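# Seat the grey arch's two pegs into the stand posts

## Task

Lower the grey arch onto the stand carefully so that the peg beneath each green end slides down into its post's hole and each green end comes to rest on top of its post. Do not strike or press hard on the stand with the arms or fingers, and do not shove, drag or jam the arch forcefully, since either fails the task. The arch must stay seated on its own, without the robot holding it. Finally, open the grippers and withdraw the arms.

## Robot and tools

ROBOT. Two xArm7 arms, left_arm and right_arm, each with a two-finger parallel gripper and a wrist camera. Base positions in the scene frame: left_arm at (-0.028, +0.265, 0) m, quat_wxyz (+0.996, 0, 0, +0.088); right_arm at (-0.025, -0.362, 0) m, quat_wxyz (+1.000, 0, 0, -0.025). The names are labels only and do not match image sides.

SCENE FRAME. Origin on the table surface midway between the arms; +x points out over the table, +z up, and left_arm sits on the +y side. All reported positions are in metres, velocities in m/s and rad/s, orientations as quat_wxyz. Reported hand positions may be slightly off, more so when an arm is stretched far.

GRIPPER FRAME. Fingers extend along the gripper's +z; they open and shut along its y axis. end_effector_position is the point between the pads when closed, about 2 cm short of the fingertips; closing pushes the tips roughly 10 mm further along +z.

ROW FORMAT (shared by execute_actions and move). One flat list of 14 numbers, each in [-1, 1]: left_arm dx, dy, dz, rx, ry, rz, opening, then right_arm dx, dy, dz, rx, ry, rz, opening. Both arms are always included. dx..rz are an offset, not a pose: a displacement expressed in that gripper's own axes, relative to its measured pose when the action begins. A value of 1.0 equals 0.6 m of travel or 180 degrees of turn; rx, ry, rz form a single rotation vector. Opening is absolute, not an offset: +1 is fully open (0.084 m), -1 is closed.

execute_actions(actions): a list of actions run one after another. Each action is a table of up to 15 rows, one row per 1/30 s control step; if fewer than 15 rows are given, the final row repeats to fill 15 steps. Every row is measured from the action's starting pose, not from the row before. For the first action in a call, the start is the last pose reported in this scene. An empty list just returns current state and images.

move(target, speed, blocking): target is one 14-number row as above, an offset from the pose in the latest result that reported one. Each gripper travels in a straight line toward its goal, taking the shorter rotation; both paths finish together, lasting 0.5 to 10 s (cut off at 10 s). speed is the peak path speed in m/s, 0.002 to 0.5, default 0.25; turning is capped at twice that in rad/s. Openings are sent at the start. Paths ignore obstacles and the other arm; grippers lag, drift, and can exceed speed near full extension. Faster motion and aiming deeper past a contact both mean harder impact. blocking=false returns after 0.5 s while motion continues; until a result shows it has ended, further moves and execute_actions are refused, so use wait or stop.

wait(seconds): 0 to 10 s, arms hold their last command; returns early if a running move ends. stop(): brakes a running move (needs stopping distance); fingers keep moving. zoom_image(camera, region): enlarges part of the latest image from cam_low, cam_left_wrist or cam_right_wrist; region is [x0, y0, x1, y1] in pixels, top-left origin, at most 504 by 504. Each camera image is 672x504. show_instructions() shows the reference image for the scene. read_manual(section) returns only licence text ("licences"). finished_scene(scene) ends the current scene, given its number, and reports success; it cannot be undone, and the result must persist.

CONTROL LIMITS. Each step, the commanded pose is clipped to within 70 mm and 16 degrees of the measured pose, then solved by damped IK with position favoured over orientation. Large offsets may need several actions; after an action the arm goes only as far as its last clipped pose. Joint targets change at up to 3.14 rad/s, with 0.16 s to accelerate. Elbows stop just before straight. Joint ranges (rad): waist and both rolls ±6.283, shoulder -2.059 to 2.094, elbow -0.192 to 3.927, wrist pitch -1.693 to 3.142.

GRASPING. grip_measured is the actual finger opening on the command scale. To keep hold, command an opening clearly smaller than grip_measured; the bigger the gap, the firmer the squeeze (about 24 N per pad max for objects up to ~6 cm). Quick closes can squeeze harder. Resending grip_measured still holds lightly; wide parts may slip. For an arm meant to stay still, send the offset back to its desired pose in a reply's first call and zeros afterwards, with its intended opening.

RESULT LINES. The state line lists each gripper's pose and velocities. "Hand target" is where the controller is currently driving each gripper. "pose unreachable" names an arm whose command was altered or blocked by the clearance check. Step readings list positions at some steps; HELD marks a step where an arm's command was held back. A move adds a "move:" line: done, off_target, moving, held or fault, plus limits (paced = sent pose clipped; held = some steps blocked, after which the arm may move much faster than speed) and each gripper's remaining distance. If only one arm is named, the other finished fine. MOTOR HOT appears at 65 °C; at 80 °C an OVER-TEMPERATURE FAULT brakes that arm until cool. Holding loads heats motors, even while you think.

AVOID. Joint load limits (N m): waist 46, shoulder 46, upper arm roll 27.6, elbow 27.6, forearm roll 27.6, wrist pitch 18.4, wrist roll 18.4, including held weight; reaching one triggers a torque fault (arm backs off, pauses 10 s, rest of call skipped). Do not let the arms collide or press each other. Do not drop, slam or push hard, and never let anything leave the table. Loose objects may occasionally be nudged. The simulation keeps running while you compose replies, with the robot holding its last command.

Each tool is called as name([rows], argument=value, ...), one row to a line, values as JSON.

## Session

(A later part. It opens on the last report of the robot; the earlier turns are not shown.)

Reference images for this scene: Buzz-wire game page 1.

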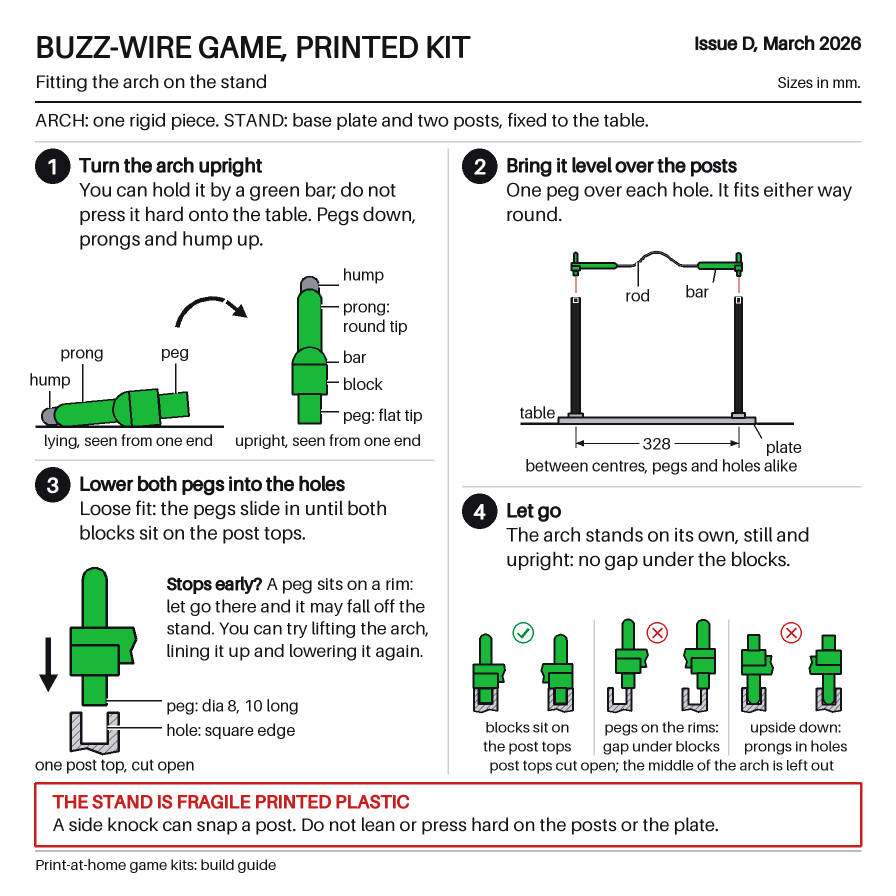

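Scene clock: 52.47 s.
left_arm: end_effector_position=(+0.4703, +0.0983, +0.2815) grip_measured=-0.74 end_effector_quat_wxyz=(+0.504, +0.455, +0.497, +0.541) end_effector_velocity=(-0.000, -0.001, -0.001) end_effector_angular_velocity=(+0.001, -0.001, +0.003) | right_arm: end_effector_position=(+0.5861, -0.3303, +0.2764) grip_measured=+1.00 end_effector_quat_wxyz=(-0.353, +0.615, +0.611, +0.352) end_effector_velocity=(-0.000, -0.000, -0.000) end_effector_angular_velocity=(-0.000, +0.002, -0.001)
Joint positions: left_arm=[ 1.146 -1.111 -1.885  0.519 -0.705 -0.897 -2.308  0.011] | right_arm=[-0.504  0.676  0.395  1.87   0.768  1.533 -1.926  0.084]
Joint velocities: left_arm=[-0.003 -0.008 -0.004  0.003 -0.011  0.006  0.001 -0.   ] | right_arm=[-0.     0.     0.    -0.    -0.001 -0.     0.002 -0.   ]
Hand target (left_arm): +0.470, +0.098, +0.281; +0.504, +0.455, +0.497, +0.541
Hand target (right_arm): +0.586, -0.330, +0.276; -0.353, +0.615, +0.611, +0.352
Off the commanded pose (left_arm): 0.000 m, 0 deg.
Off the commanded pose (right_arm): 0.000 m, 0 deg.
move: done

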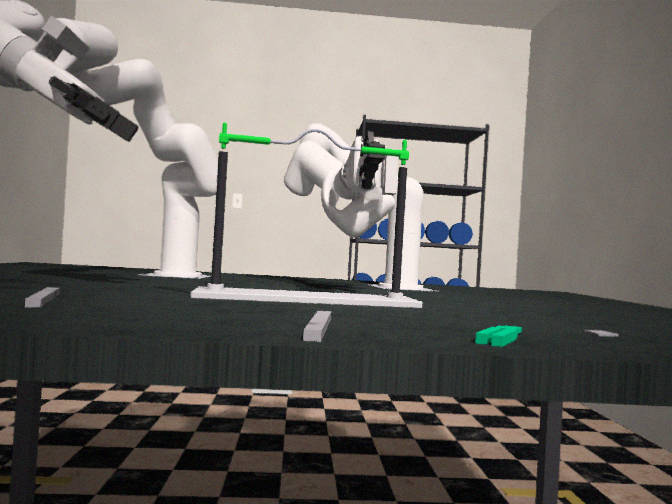

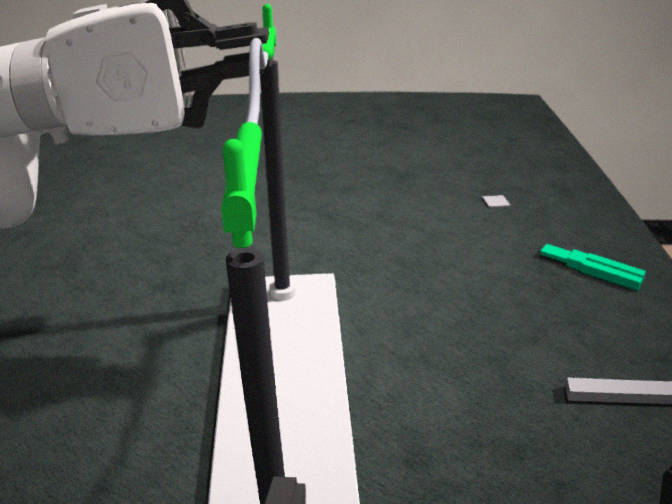

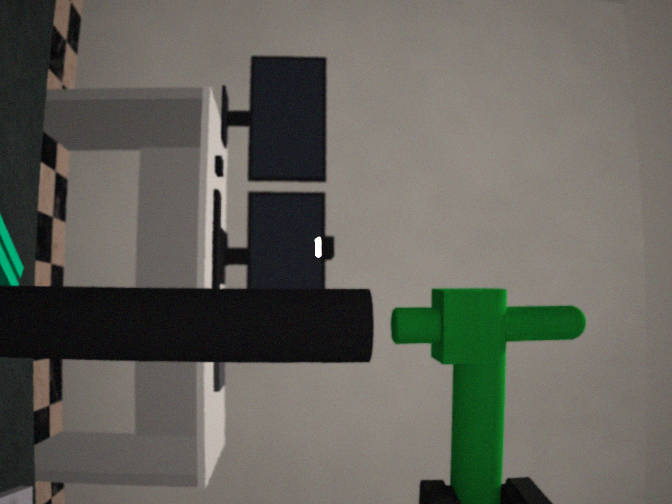

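move(target=[0,-0.004,-0.0017,0,0.0016,0,-1,0,0,0,0,0,0,1], speed=0.01)

zoom_image(camera="cam_left_wrist", region=[200,190,300,290])

zoom_image(camera="cam_left_wrist", region=[230,0,320,90])

zoom_image(camera="cam_right_wrist", region=[300,270,460,390])

Scene clock: 60.77 s.
left_arm: end_effector_position=(+0.4695, +0.0982, +0.2790) grip_measured=-0.74 end_effector_quat_wxyz=(+0.503, +0.453, +0.498, +0.542) end_effector_velocity=(-0.000, +0.001, -0.000) end_effector_angular_velocity=(-0.000, -0.001, +0.004) | right_arm: end_effector_position=(+0.5861, -0.3303, +0.2764) grip_measured=+1.00 end_effector_quat_wxyz=(-0.353, +0.615, +0.611, +0.352) end_effector_velocity=(-0.000, -0.000, -0.001) end_effector_angular_velocity=(-0.001, +0.000, +0.001)
Joint positions: left_arm=[ 1.143 -1.119 -1.893  0.52  -0.72  -0.89  -2.307  0.011] | right_arm=[-0.504  0.676  0.395  1.87   0.768  1.533 -1.926  0.084]
Joint velocities: left_arm=[-0.001 -0.003 -0.002 -0.    -0.007  0.003  0.001  0.   ] | right_arm=[ 0.     0.    -0.    -0.001 -0.001 -0.    -0.001 -0.   ]
Hand target (left_arm): +0.469, +0.098, +0.279; +0.502, +0.453, +0.498, +0.542
Hand target (right_arm): +0.586, -0.330, +0.276; -0.353, +0.615, +0.611, +0.352
Off the commanded pose (left_arm): 0.000 m, 0 deg.
Off the commanded pose (right_arm): 0.000 m, 0 deg.
move: done

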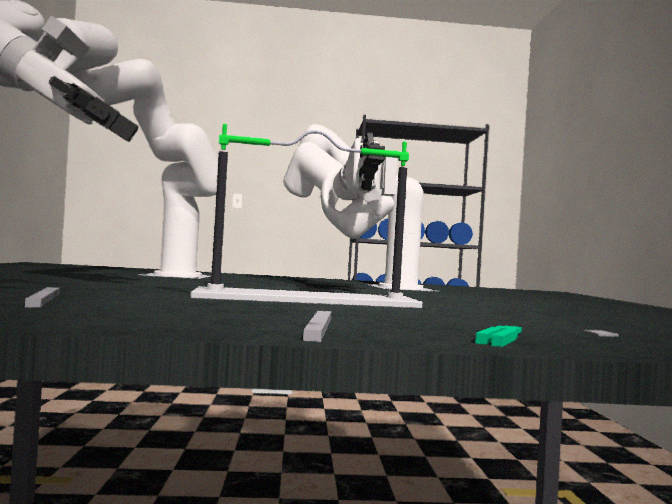

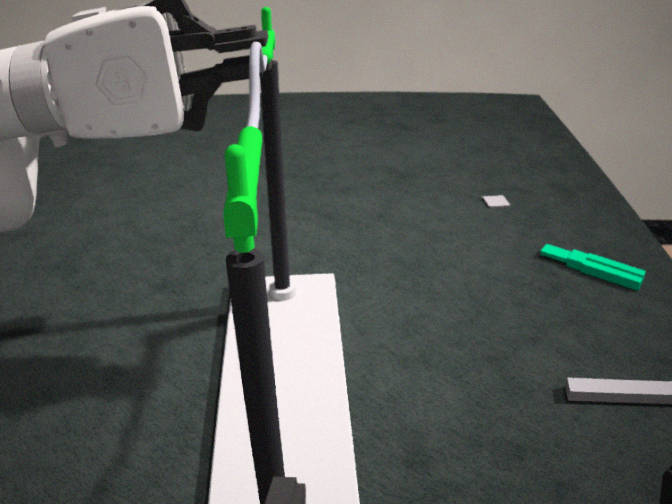

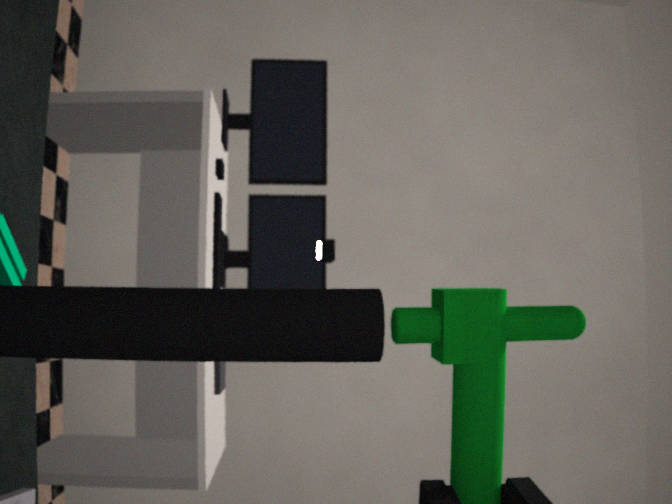

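Region (200, 190, 300, 290) of cam_left_wrist's 672x504 image, scaled by 5.040, with more detail than that image has.

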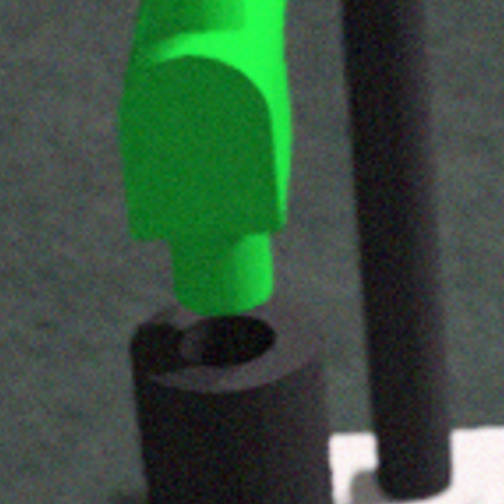

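Region (230, 0, 320, 90) of cam_left_wrist's 672x504 image, scaled by 5.600, with more detail than that image has.

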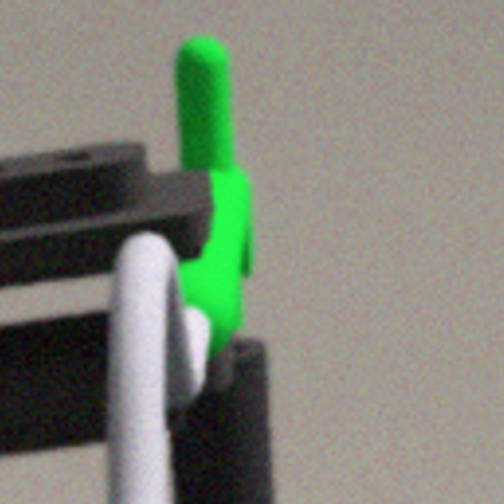

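Region (300, 270, 460, 390) of cam_right_wrist's 672x504 image, scaled by 3.150, with more detail than that image has; it fills the top 378 rows of this view, and the rest is white.

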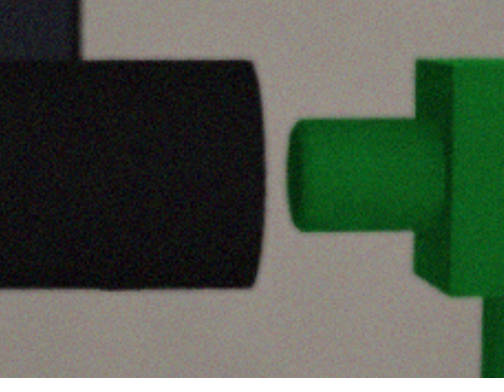

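move(target=[0,-0.002,-0.001,0,0.0006,0.0014,-1,0,0,0,0,0,0,1], speed=0.01)

move(target=[0,-0.007,-0.0006,0,0,0,-1,0,0,0,0,0,0,1], speed=0.006)

zoom_image(camera="cam_left_wrist", region=[200,190,300,290])

zoom_image(camera="cam_right_wrist", region=[300,270,460,390])

Scene clock: 68.40 s.
left_arm: end_effector_position=(+0.4690, +0.0982, +0.2778) grip_measured=-0.74 end_effector_quat_wxyz=(+0.501, +0.454, +0.498, +0.543) end_effector_velocity=(-0.000, +0.001, -0.000) end_effector_angular_velocity=(-0.001, -0.000, +0.004) | right_arm: end_effector_position=(+0.5861, -0.3303, +0.2764) grip_measured=+1.00 end_effector_quat_wxyz=(-0.353, +0.615, +0.611, +0.352) end_effector_velocity=(-0.000, +0.000, -0.000) end_effector_angular_velocity=(+0.000, -0.001, +0.001)
Joint positions: left_arm=[ 1.142 -1.125 -1.896  0.52  -0.727 -0.887 -2.305  0.011] | right_arm=[-0.504  0.676  0.395  1.87   0.768  1.533 -1.926  0.084]
Joint velocities: left_arm=[-0.    -0.001 -0.001 -0.001 -0.004  0.002 -0.    -0.   ] | right_arm=[-0.     0.     0.    -0.     0.    -0.    -0.001 -0.   ]
Hand target (left_arm): +0.469, +0.098, +0.278; +0.501, +0.454, +0.498, +0.543
Hand target (right_arm): +0.586, -0.330, +0.276; -0.353, +0.615, +0.611, +0.352
Off the commanded pose (left_arm): 0.000 m, 0 deg.
Off the commanded pose (right_arm): 0.000 m, 0 deg.
move: done

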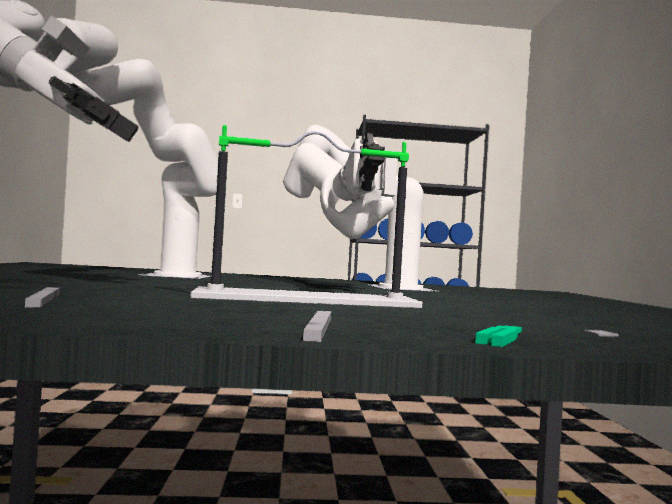

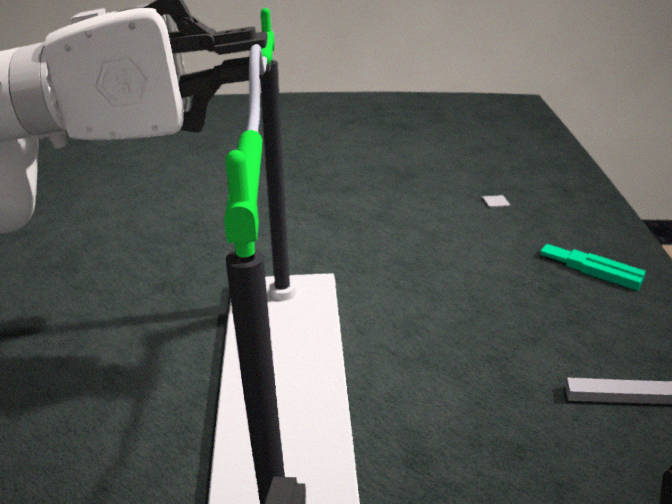

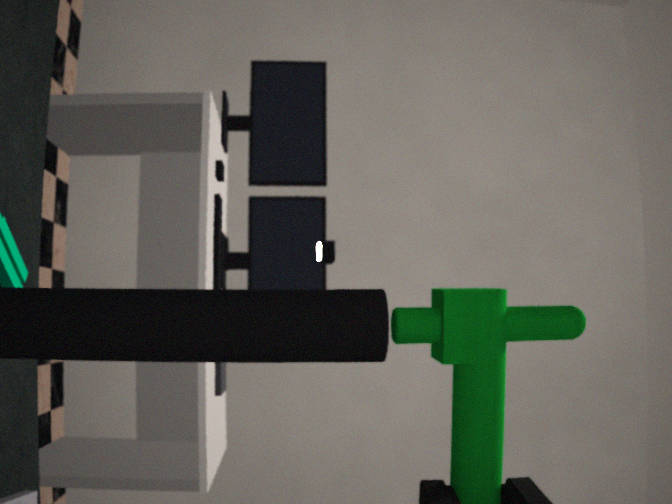

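Scene clock: 69.33 s.
left_arm: end_effector_position=(+0.4690, +0.0982, +0.2735) grip_measured=-0.74 end_effector_quat_wxyz=(+0.501, +0.454, +0.498, +0.543) end_effector_velocity=(+0.000, -0.000, -0.001) end_effector_angular_velocity=(+0.001, +0.001, -0.001) | right_arm: end_effector_position=(+0.5861, -0.3303, +0.2764) grip_measured=+1.00 end_effector_quat_wxyz=(-0.353, +0.615, +0.611, +0.352) end_effector_velocity=(+0.000, -0.000, +0.000) end_effector_angular_velocity=(-0.000, +0.001, -0.001)
Joint positions: left_arm=[ 1.148 -1.134 -1.909  0.522 -0.735 -0.891 -2.311  0.011] | right_arm=[-0.504  0.676  0.395  1.87   0.768  1.533 -1.926  0.084]
Joint velocities: left_arm=[ 0.002 -0.003 -0.003  0.001 -0.001 -0.001 -0.001 -0.   ] | right_arm=[ 0.    -0.    -0.     0.    -0.     0.     0.001  0.   ]
Hand target (left_arm): +0.469, +0.098, +0.274; +0.501, +0.454, +0.498, +0.543
Hand target (right_arm): +0.586, -0.330, +0.276; -0.353, +0.615, +0.611, +0.352
Off the commanded pose (left_arm): 0.000 m, 0 deg.
Off the commanded pose (right_arm): 0.000 m, 0 deg.
move: done

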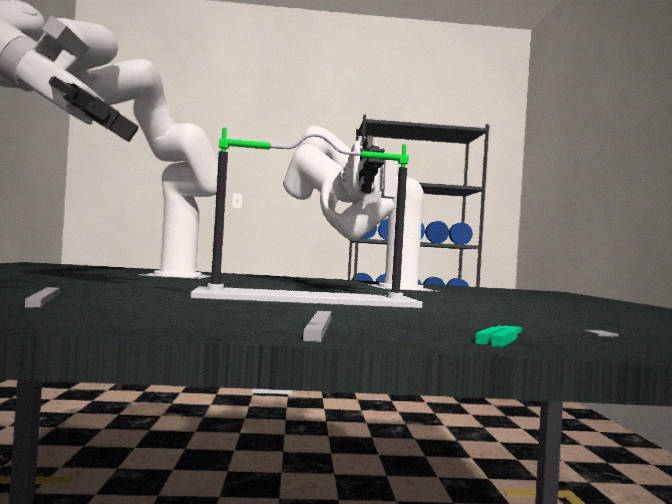

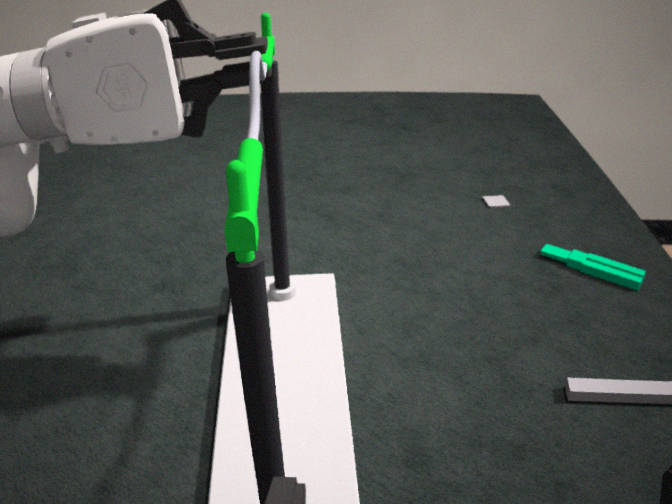

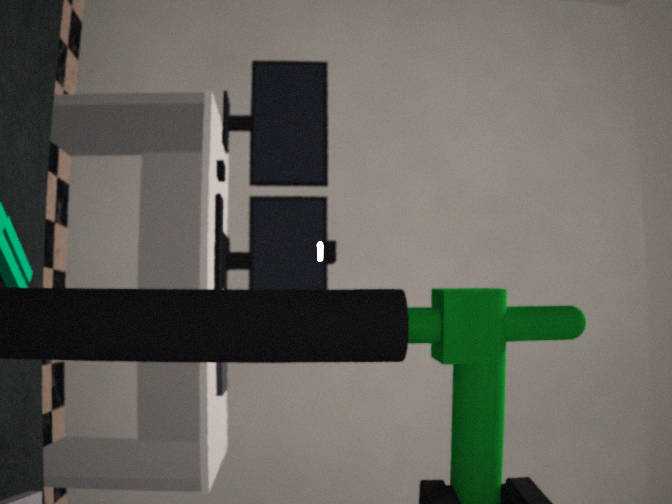

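Region (200, 190, 300, 290) of cam_left_wrist's 672x504 image, scaled by 5.040, with more detail than that image has.

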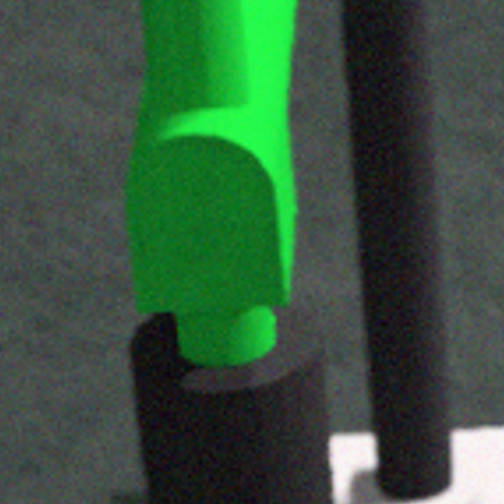

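Region (300, 270, 460, 390) of cam_right_wrist's 672x504 image, scaled by 3.150, with more detail than that image has; it fills the top 378 rows of this view, and the rest is white.

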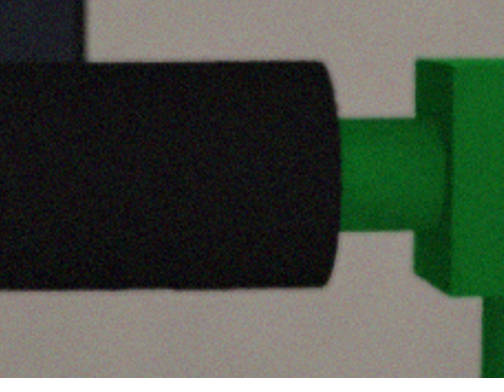

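move(target=[0,-0.01,-0.0009,0,0,0,-1,0,0,0,0,0,0,1], speed=0.008)

move(target=[0,0,0,0,0,0,-0.2,0,0,0,0,0,0,1], speed=0.01)

zoom_image(camera="cam_low", region=[190,90,430,200])

Scene clock: 72.30 s.
left_arm: end_effector_position=(+0.4690, +0.0982, +0.2676) grip_measured=-0.74 end_effector_quat_wxyz=(+0.501, +0.454, +0.498, +0.543) end_effector_velocity=(-0.000, -0.001, -0.001) end_effector_angular_velocity=(-0.001, -0.001, -0.001) | right_arm: end_effector_position=(+0.5861, -0.3303, +0.2764) grip_measured=+1.00 end_effector_quat_wxyz=(-0.353, +0.615, +0.611, +0.352) end_effector_velocity=(+0.000, -0.000, +0.000) end_effector_angular_velocity=(-0.001, -0.001, -0.000)
Joint positions: left_arm=[ 1.157 -1.148 -1.928  0.526 -0.747 -0.896 -2.32   0.011] | right_arm=[-0.504  0.676  0.395  1.87   0.768  1.533 -1.926  0.084]
Joint velocities: left_arm=[ 0.001 -0.003 -0.004  0.001 -0.003 -0.002 -0.002 -0.   ] | right_arm=[-0.    -0.    -0.     0.001 -0.001  0.    -0.     0.   ]
Hand target (left_arm): +0.469, +0.098, +0.267; +0.501, +0.454, +0.498, +0.543
Hand target (right_arm): +0.586, -0.330, +0.276; -0.353, +0.615, +0.611, +0.352
Off the commanded pose (left_arm): 0.000 m, 0 deg.
Off the commanded pose (right_arm): 0.000 m, 0 deg.
move: done

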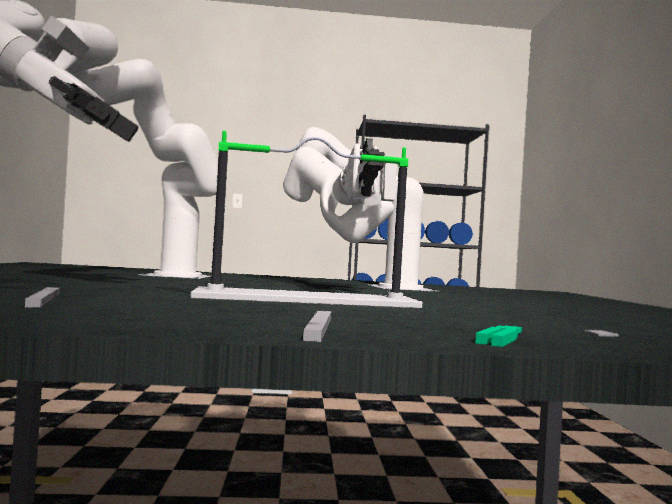

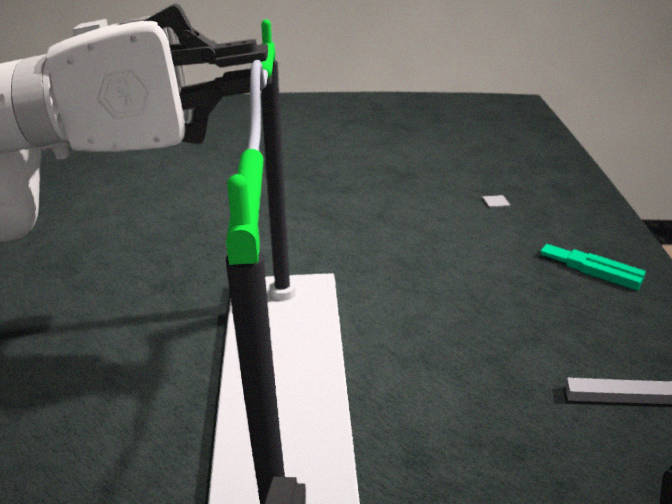

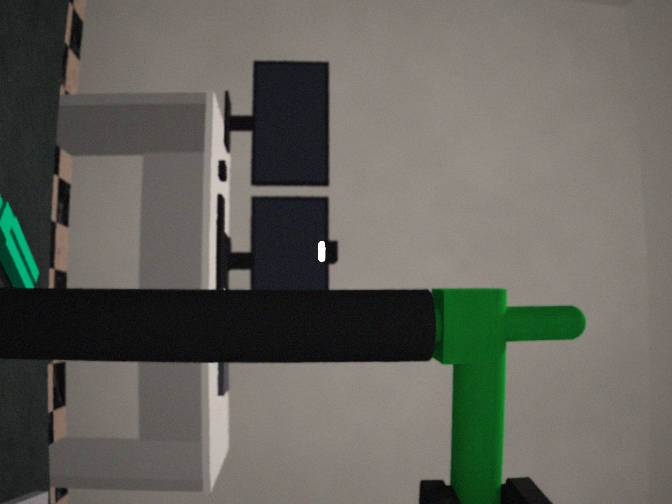

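Scene clock: 72.80 s.
left_arm: end_effector_position=(+0.4690, +0.0982, +0.2676) grip_measured=-0.21 end_effector_quat_wxyz=(+0.501, +0.454, +0.498, +0.543) end_effector_velocity=(-0.000, -0.000, +0.001) end_effector_angular_velocity=(-0.001, -0.002, -0.001) | right_arm: end_effector_position=(+0.5861, -0.3303, +0.2764) grip_measured=+1.00 end_effector_quat_wxyz=(-0.353, +0.615, +0.611, +0.352) end_effector_velocity=(-0.000, +0.000, -0.000) end_effector_angular_velocity=(+0.000, +0.000, +0.001)
Joint positions: left_arm=[ 1.157 -1.148 -1.928  0.526 -0.747 -0.896 -2.32   0.035] | right_arm=[-0.504  0.676  0.395  1.87   0.768  1.533 -1.926  0.084]
Joint velocities: left_arm=[-0.     0.     0.001  0.001 -0.001 -0.001 -0.     0.   ] | right_arm=[ 0.    -0.     0.    -0.001 -0.    -0.    -0.001 -0.   ]
Hand target (left_arm): +0.469, +0.098, +0.268; +0.501, +0.454, +0.498, +0.543
Hand target (right_arm): +0.586, -0.330, +0.276; -0.353, +0.615, +0.611, +0.352
Off the commanded pose (left_arm): 0.000 m, 0 deg.
Off the commanded pose (right_arm): 0.000 m, 0 deg.
move: done

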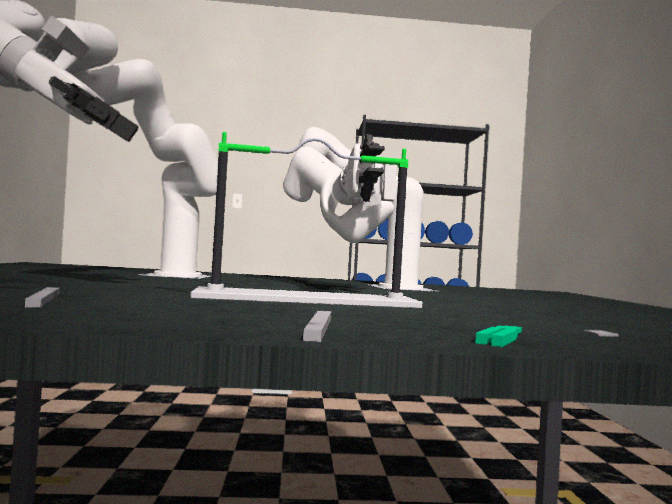

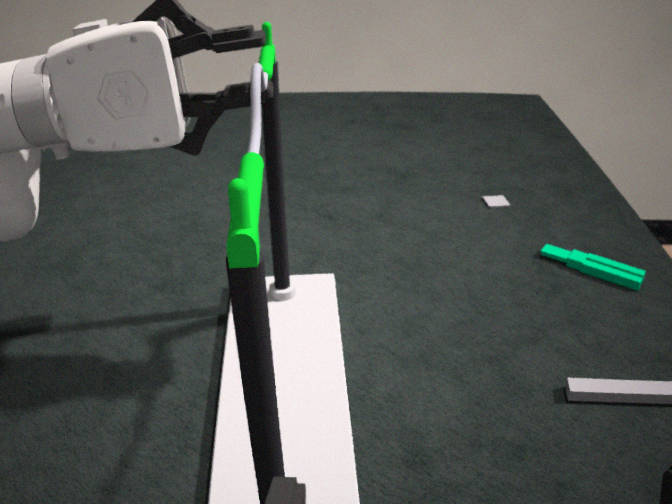

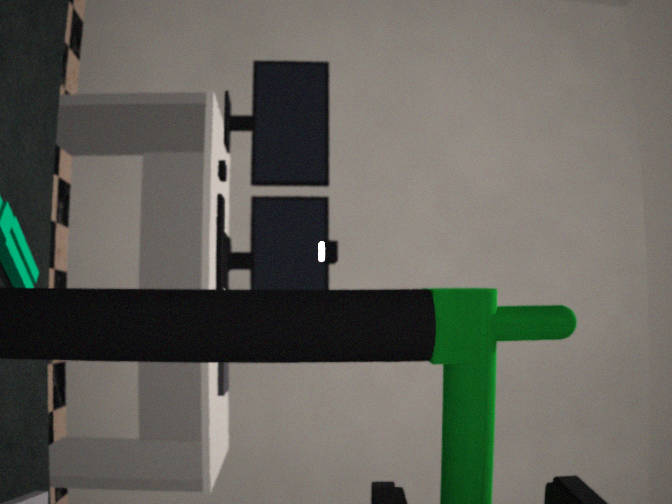

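Region (190, 90, 430, 200) of cam_low's 672x504 image, scaled by 2.100, with more detail than that image has; it fills the top 231 rows of this view, and the rest is white.

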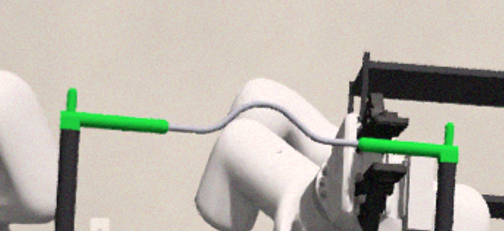

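move(target=[0,0,-0.18,0,0,0,-0.2,0,0,-0.05,0,0,0,1], speed=0.2)

Scene clock: 75.07 s.
left_arm: end_effector_position=(+0.3620, +0.0891, +0.2572) grip_measured=-0.21 end_effector_quat_wxyz=(+0.501, +0.454, +0.498, +0.543) end_effector_velocity=(-0.001, -0.000, +0.000) end_effector_angular_velocity=(+0.004, -0.001, +0.010) | right_arm: end_effector_position=(+0.5860, -0.3562, +0.2914) grip_measured=+1.00 end_effector_quat_wxyz=(-0.353, +0.615, +0.611, +0.352) end_effector_velocity=(+0.000, -0.001, -0.000) end_effector_angular_velocity=(-0.001, +0.001, -0.002)
Joint positions: left_arm=[ 0.74  -1.115 -2.028  0.31  -1.149 -0.812 -2.163  0.035] | right_arm=[-0.529  0.705  0.387  1.959  0.753  1.607 -1.903  0.084]
Joint velocities: left_arm=[-0.012 -0.007 -0.004  0.009 -0.034  0.018  0.028 -0.   ] | right_arm=[-0.001  0.    -0.001  0.001 -0.001  0.     0.001  0.   ]
Hand target (left_arm): +0.362, +0.089, +0.257; +0.501, +0.454, +0.498, +0.543
Hand target (right_arm): +0.586, -0.356, +0.291; -0.353, +0.615, +0.611, +0.352
Off the commanded pose (left_arm): 0.001 m, 0 deg.
Off the commanded pose (right_arm): 0.000 m, 0 deg.
move: done

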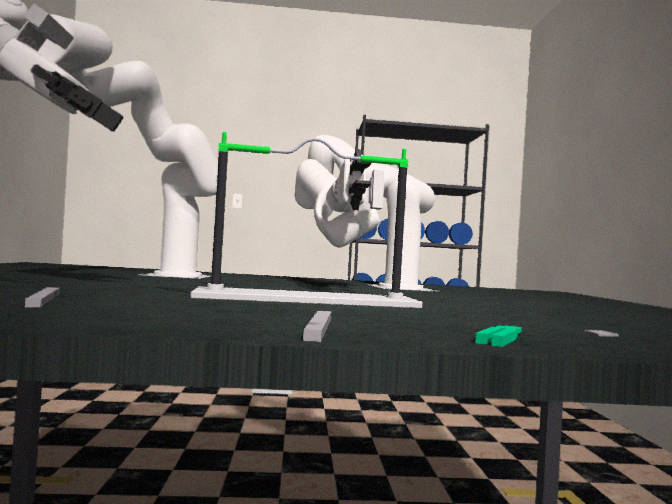

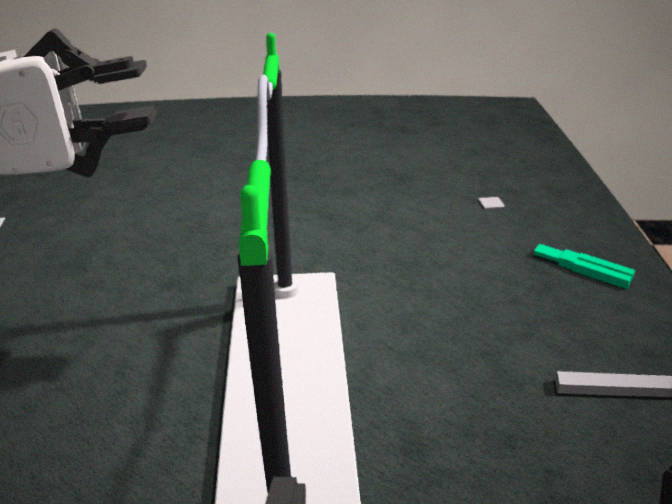

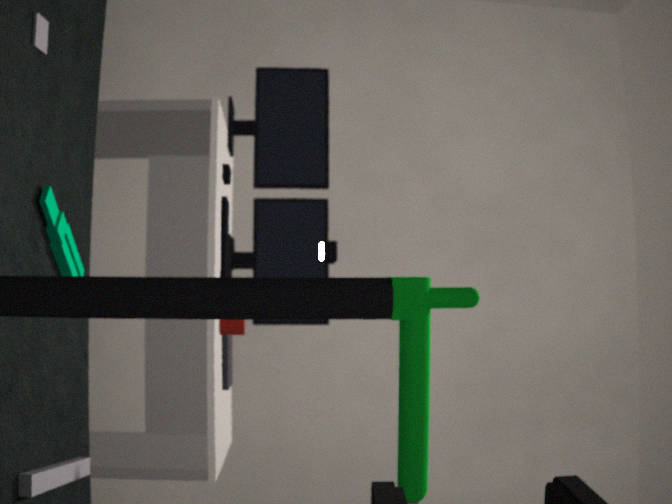

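finished_scene(scene=2)

The scene is finished: the task was done.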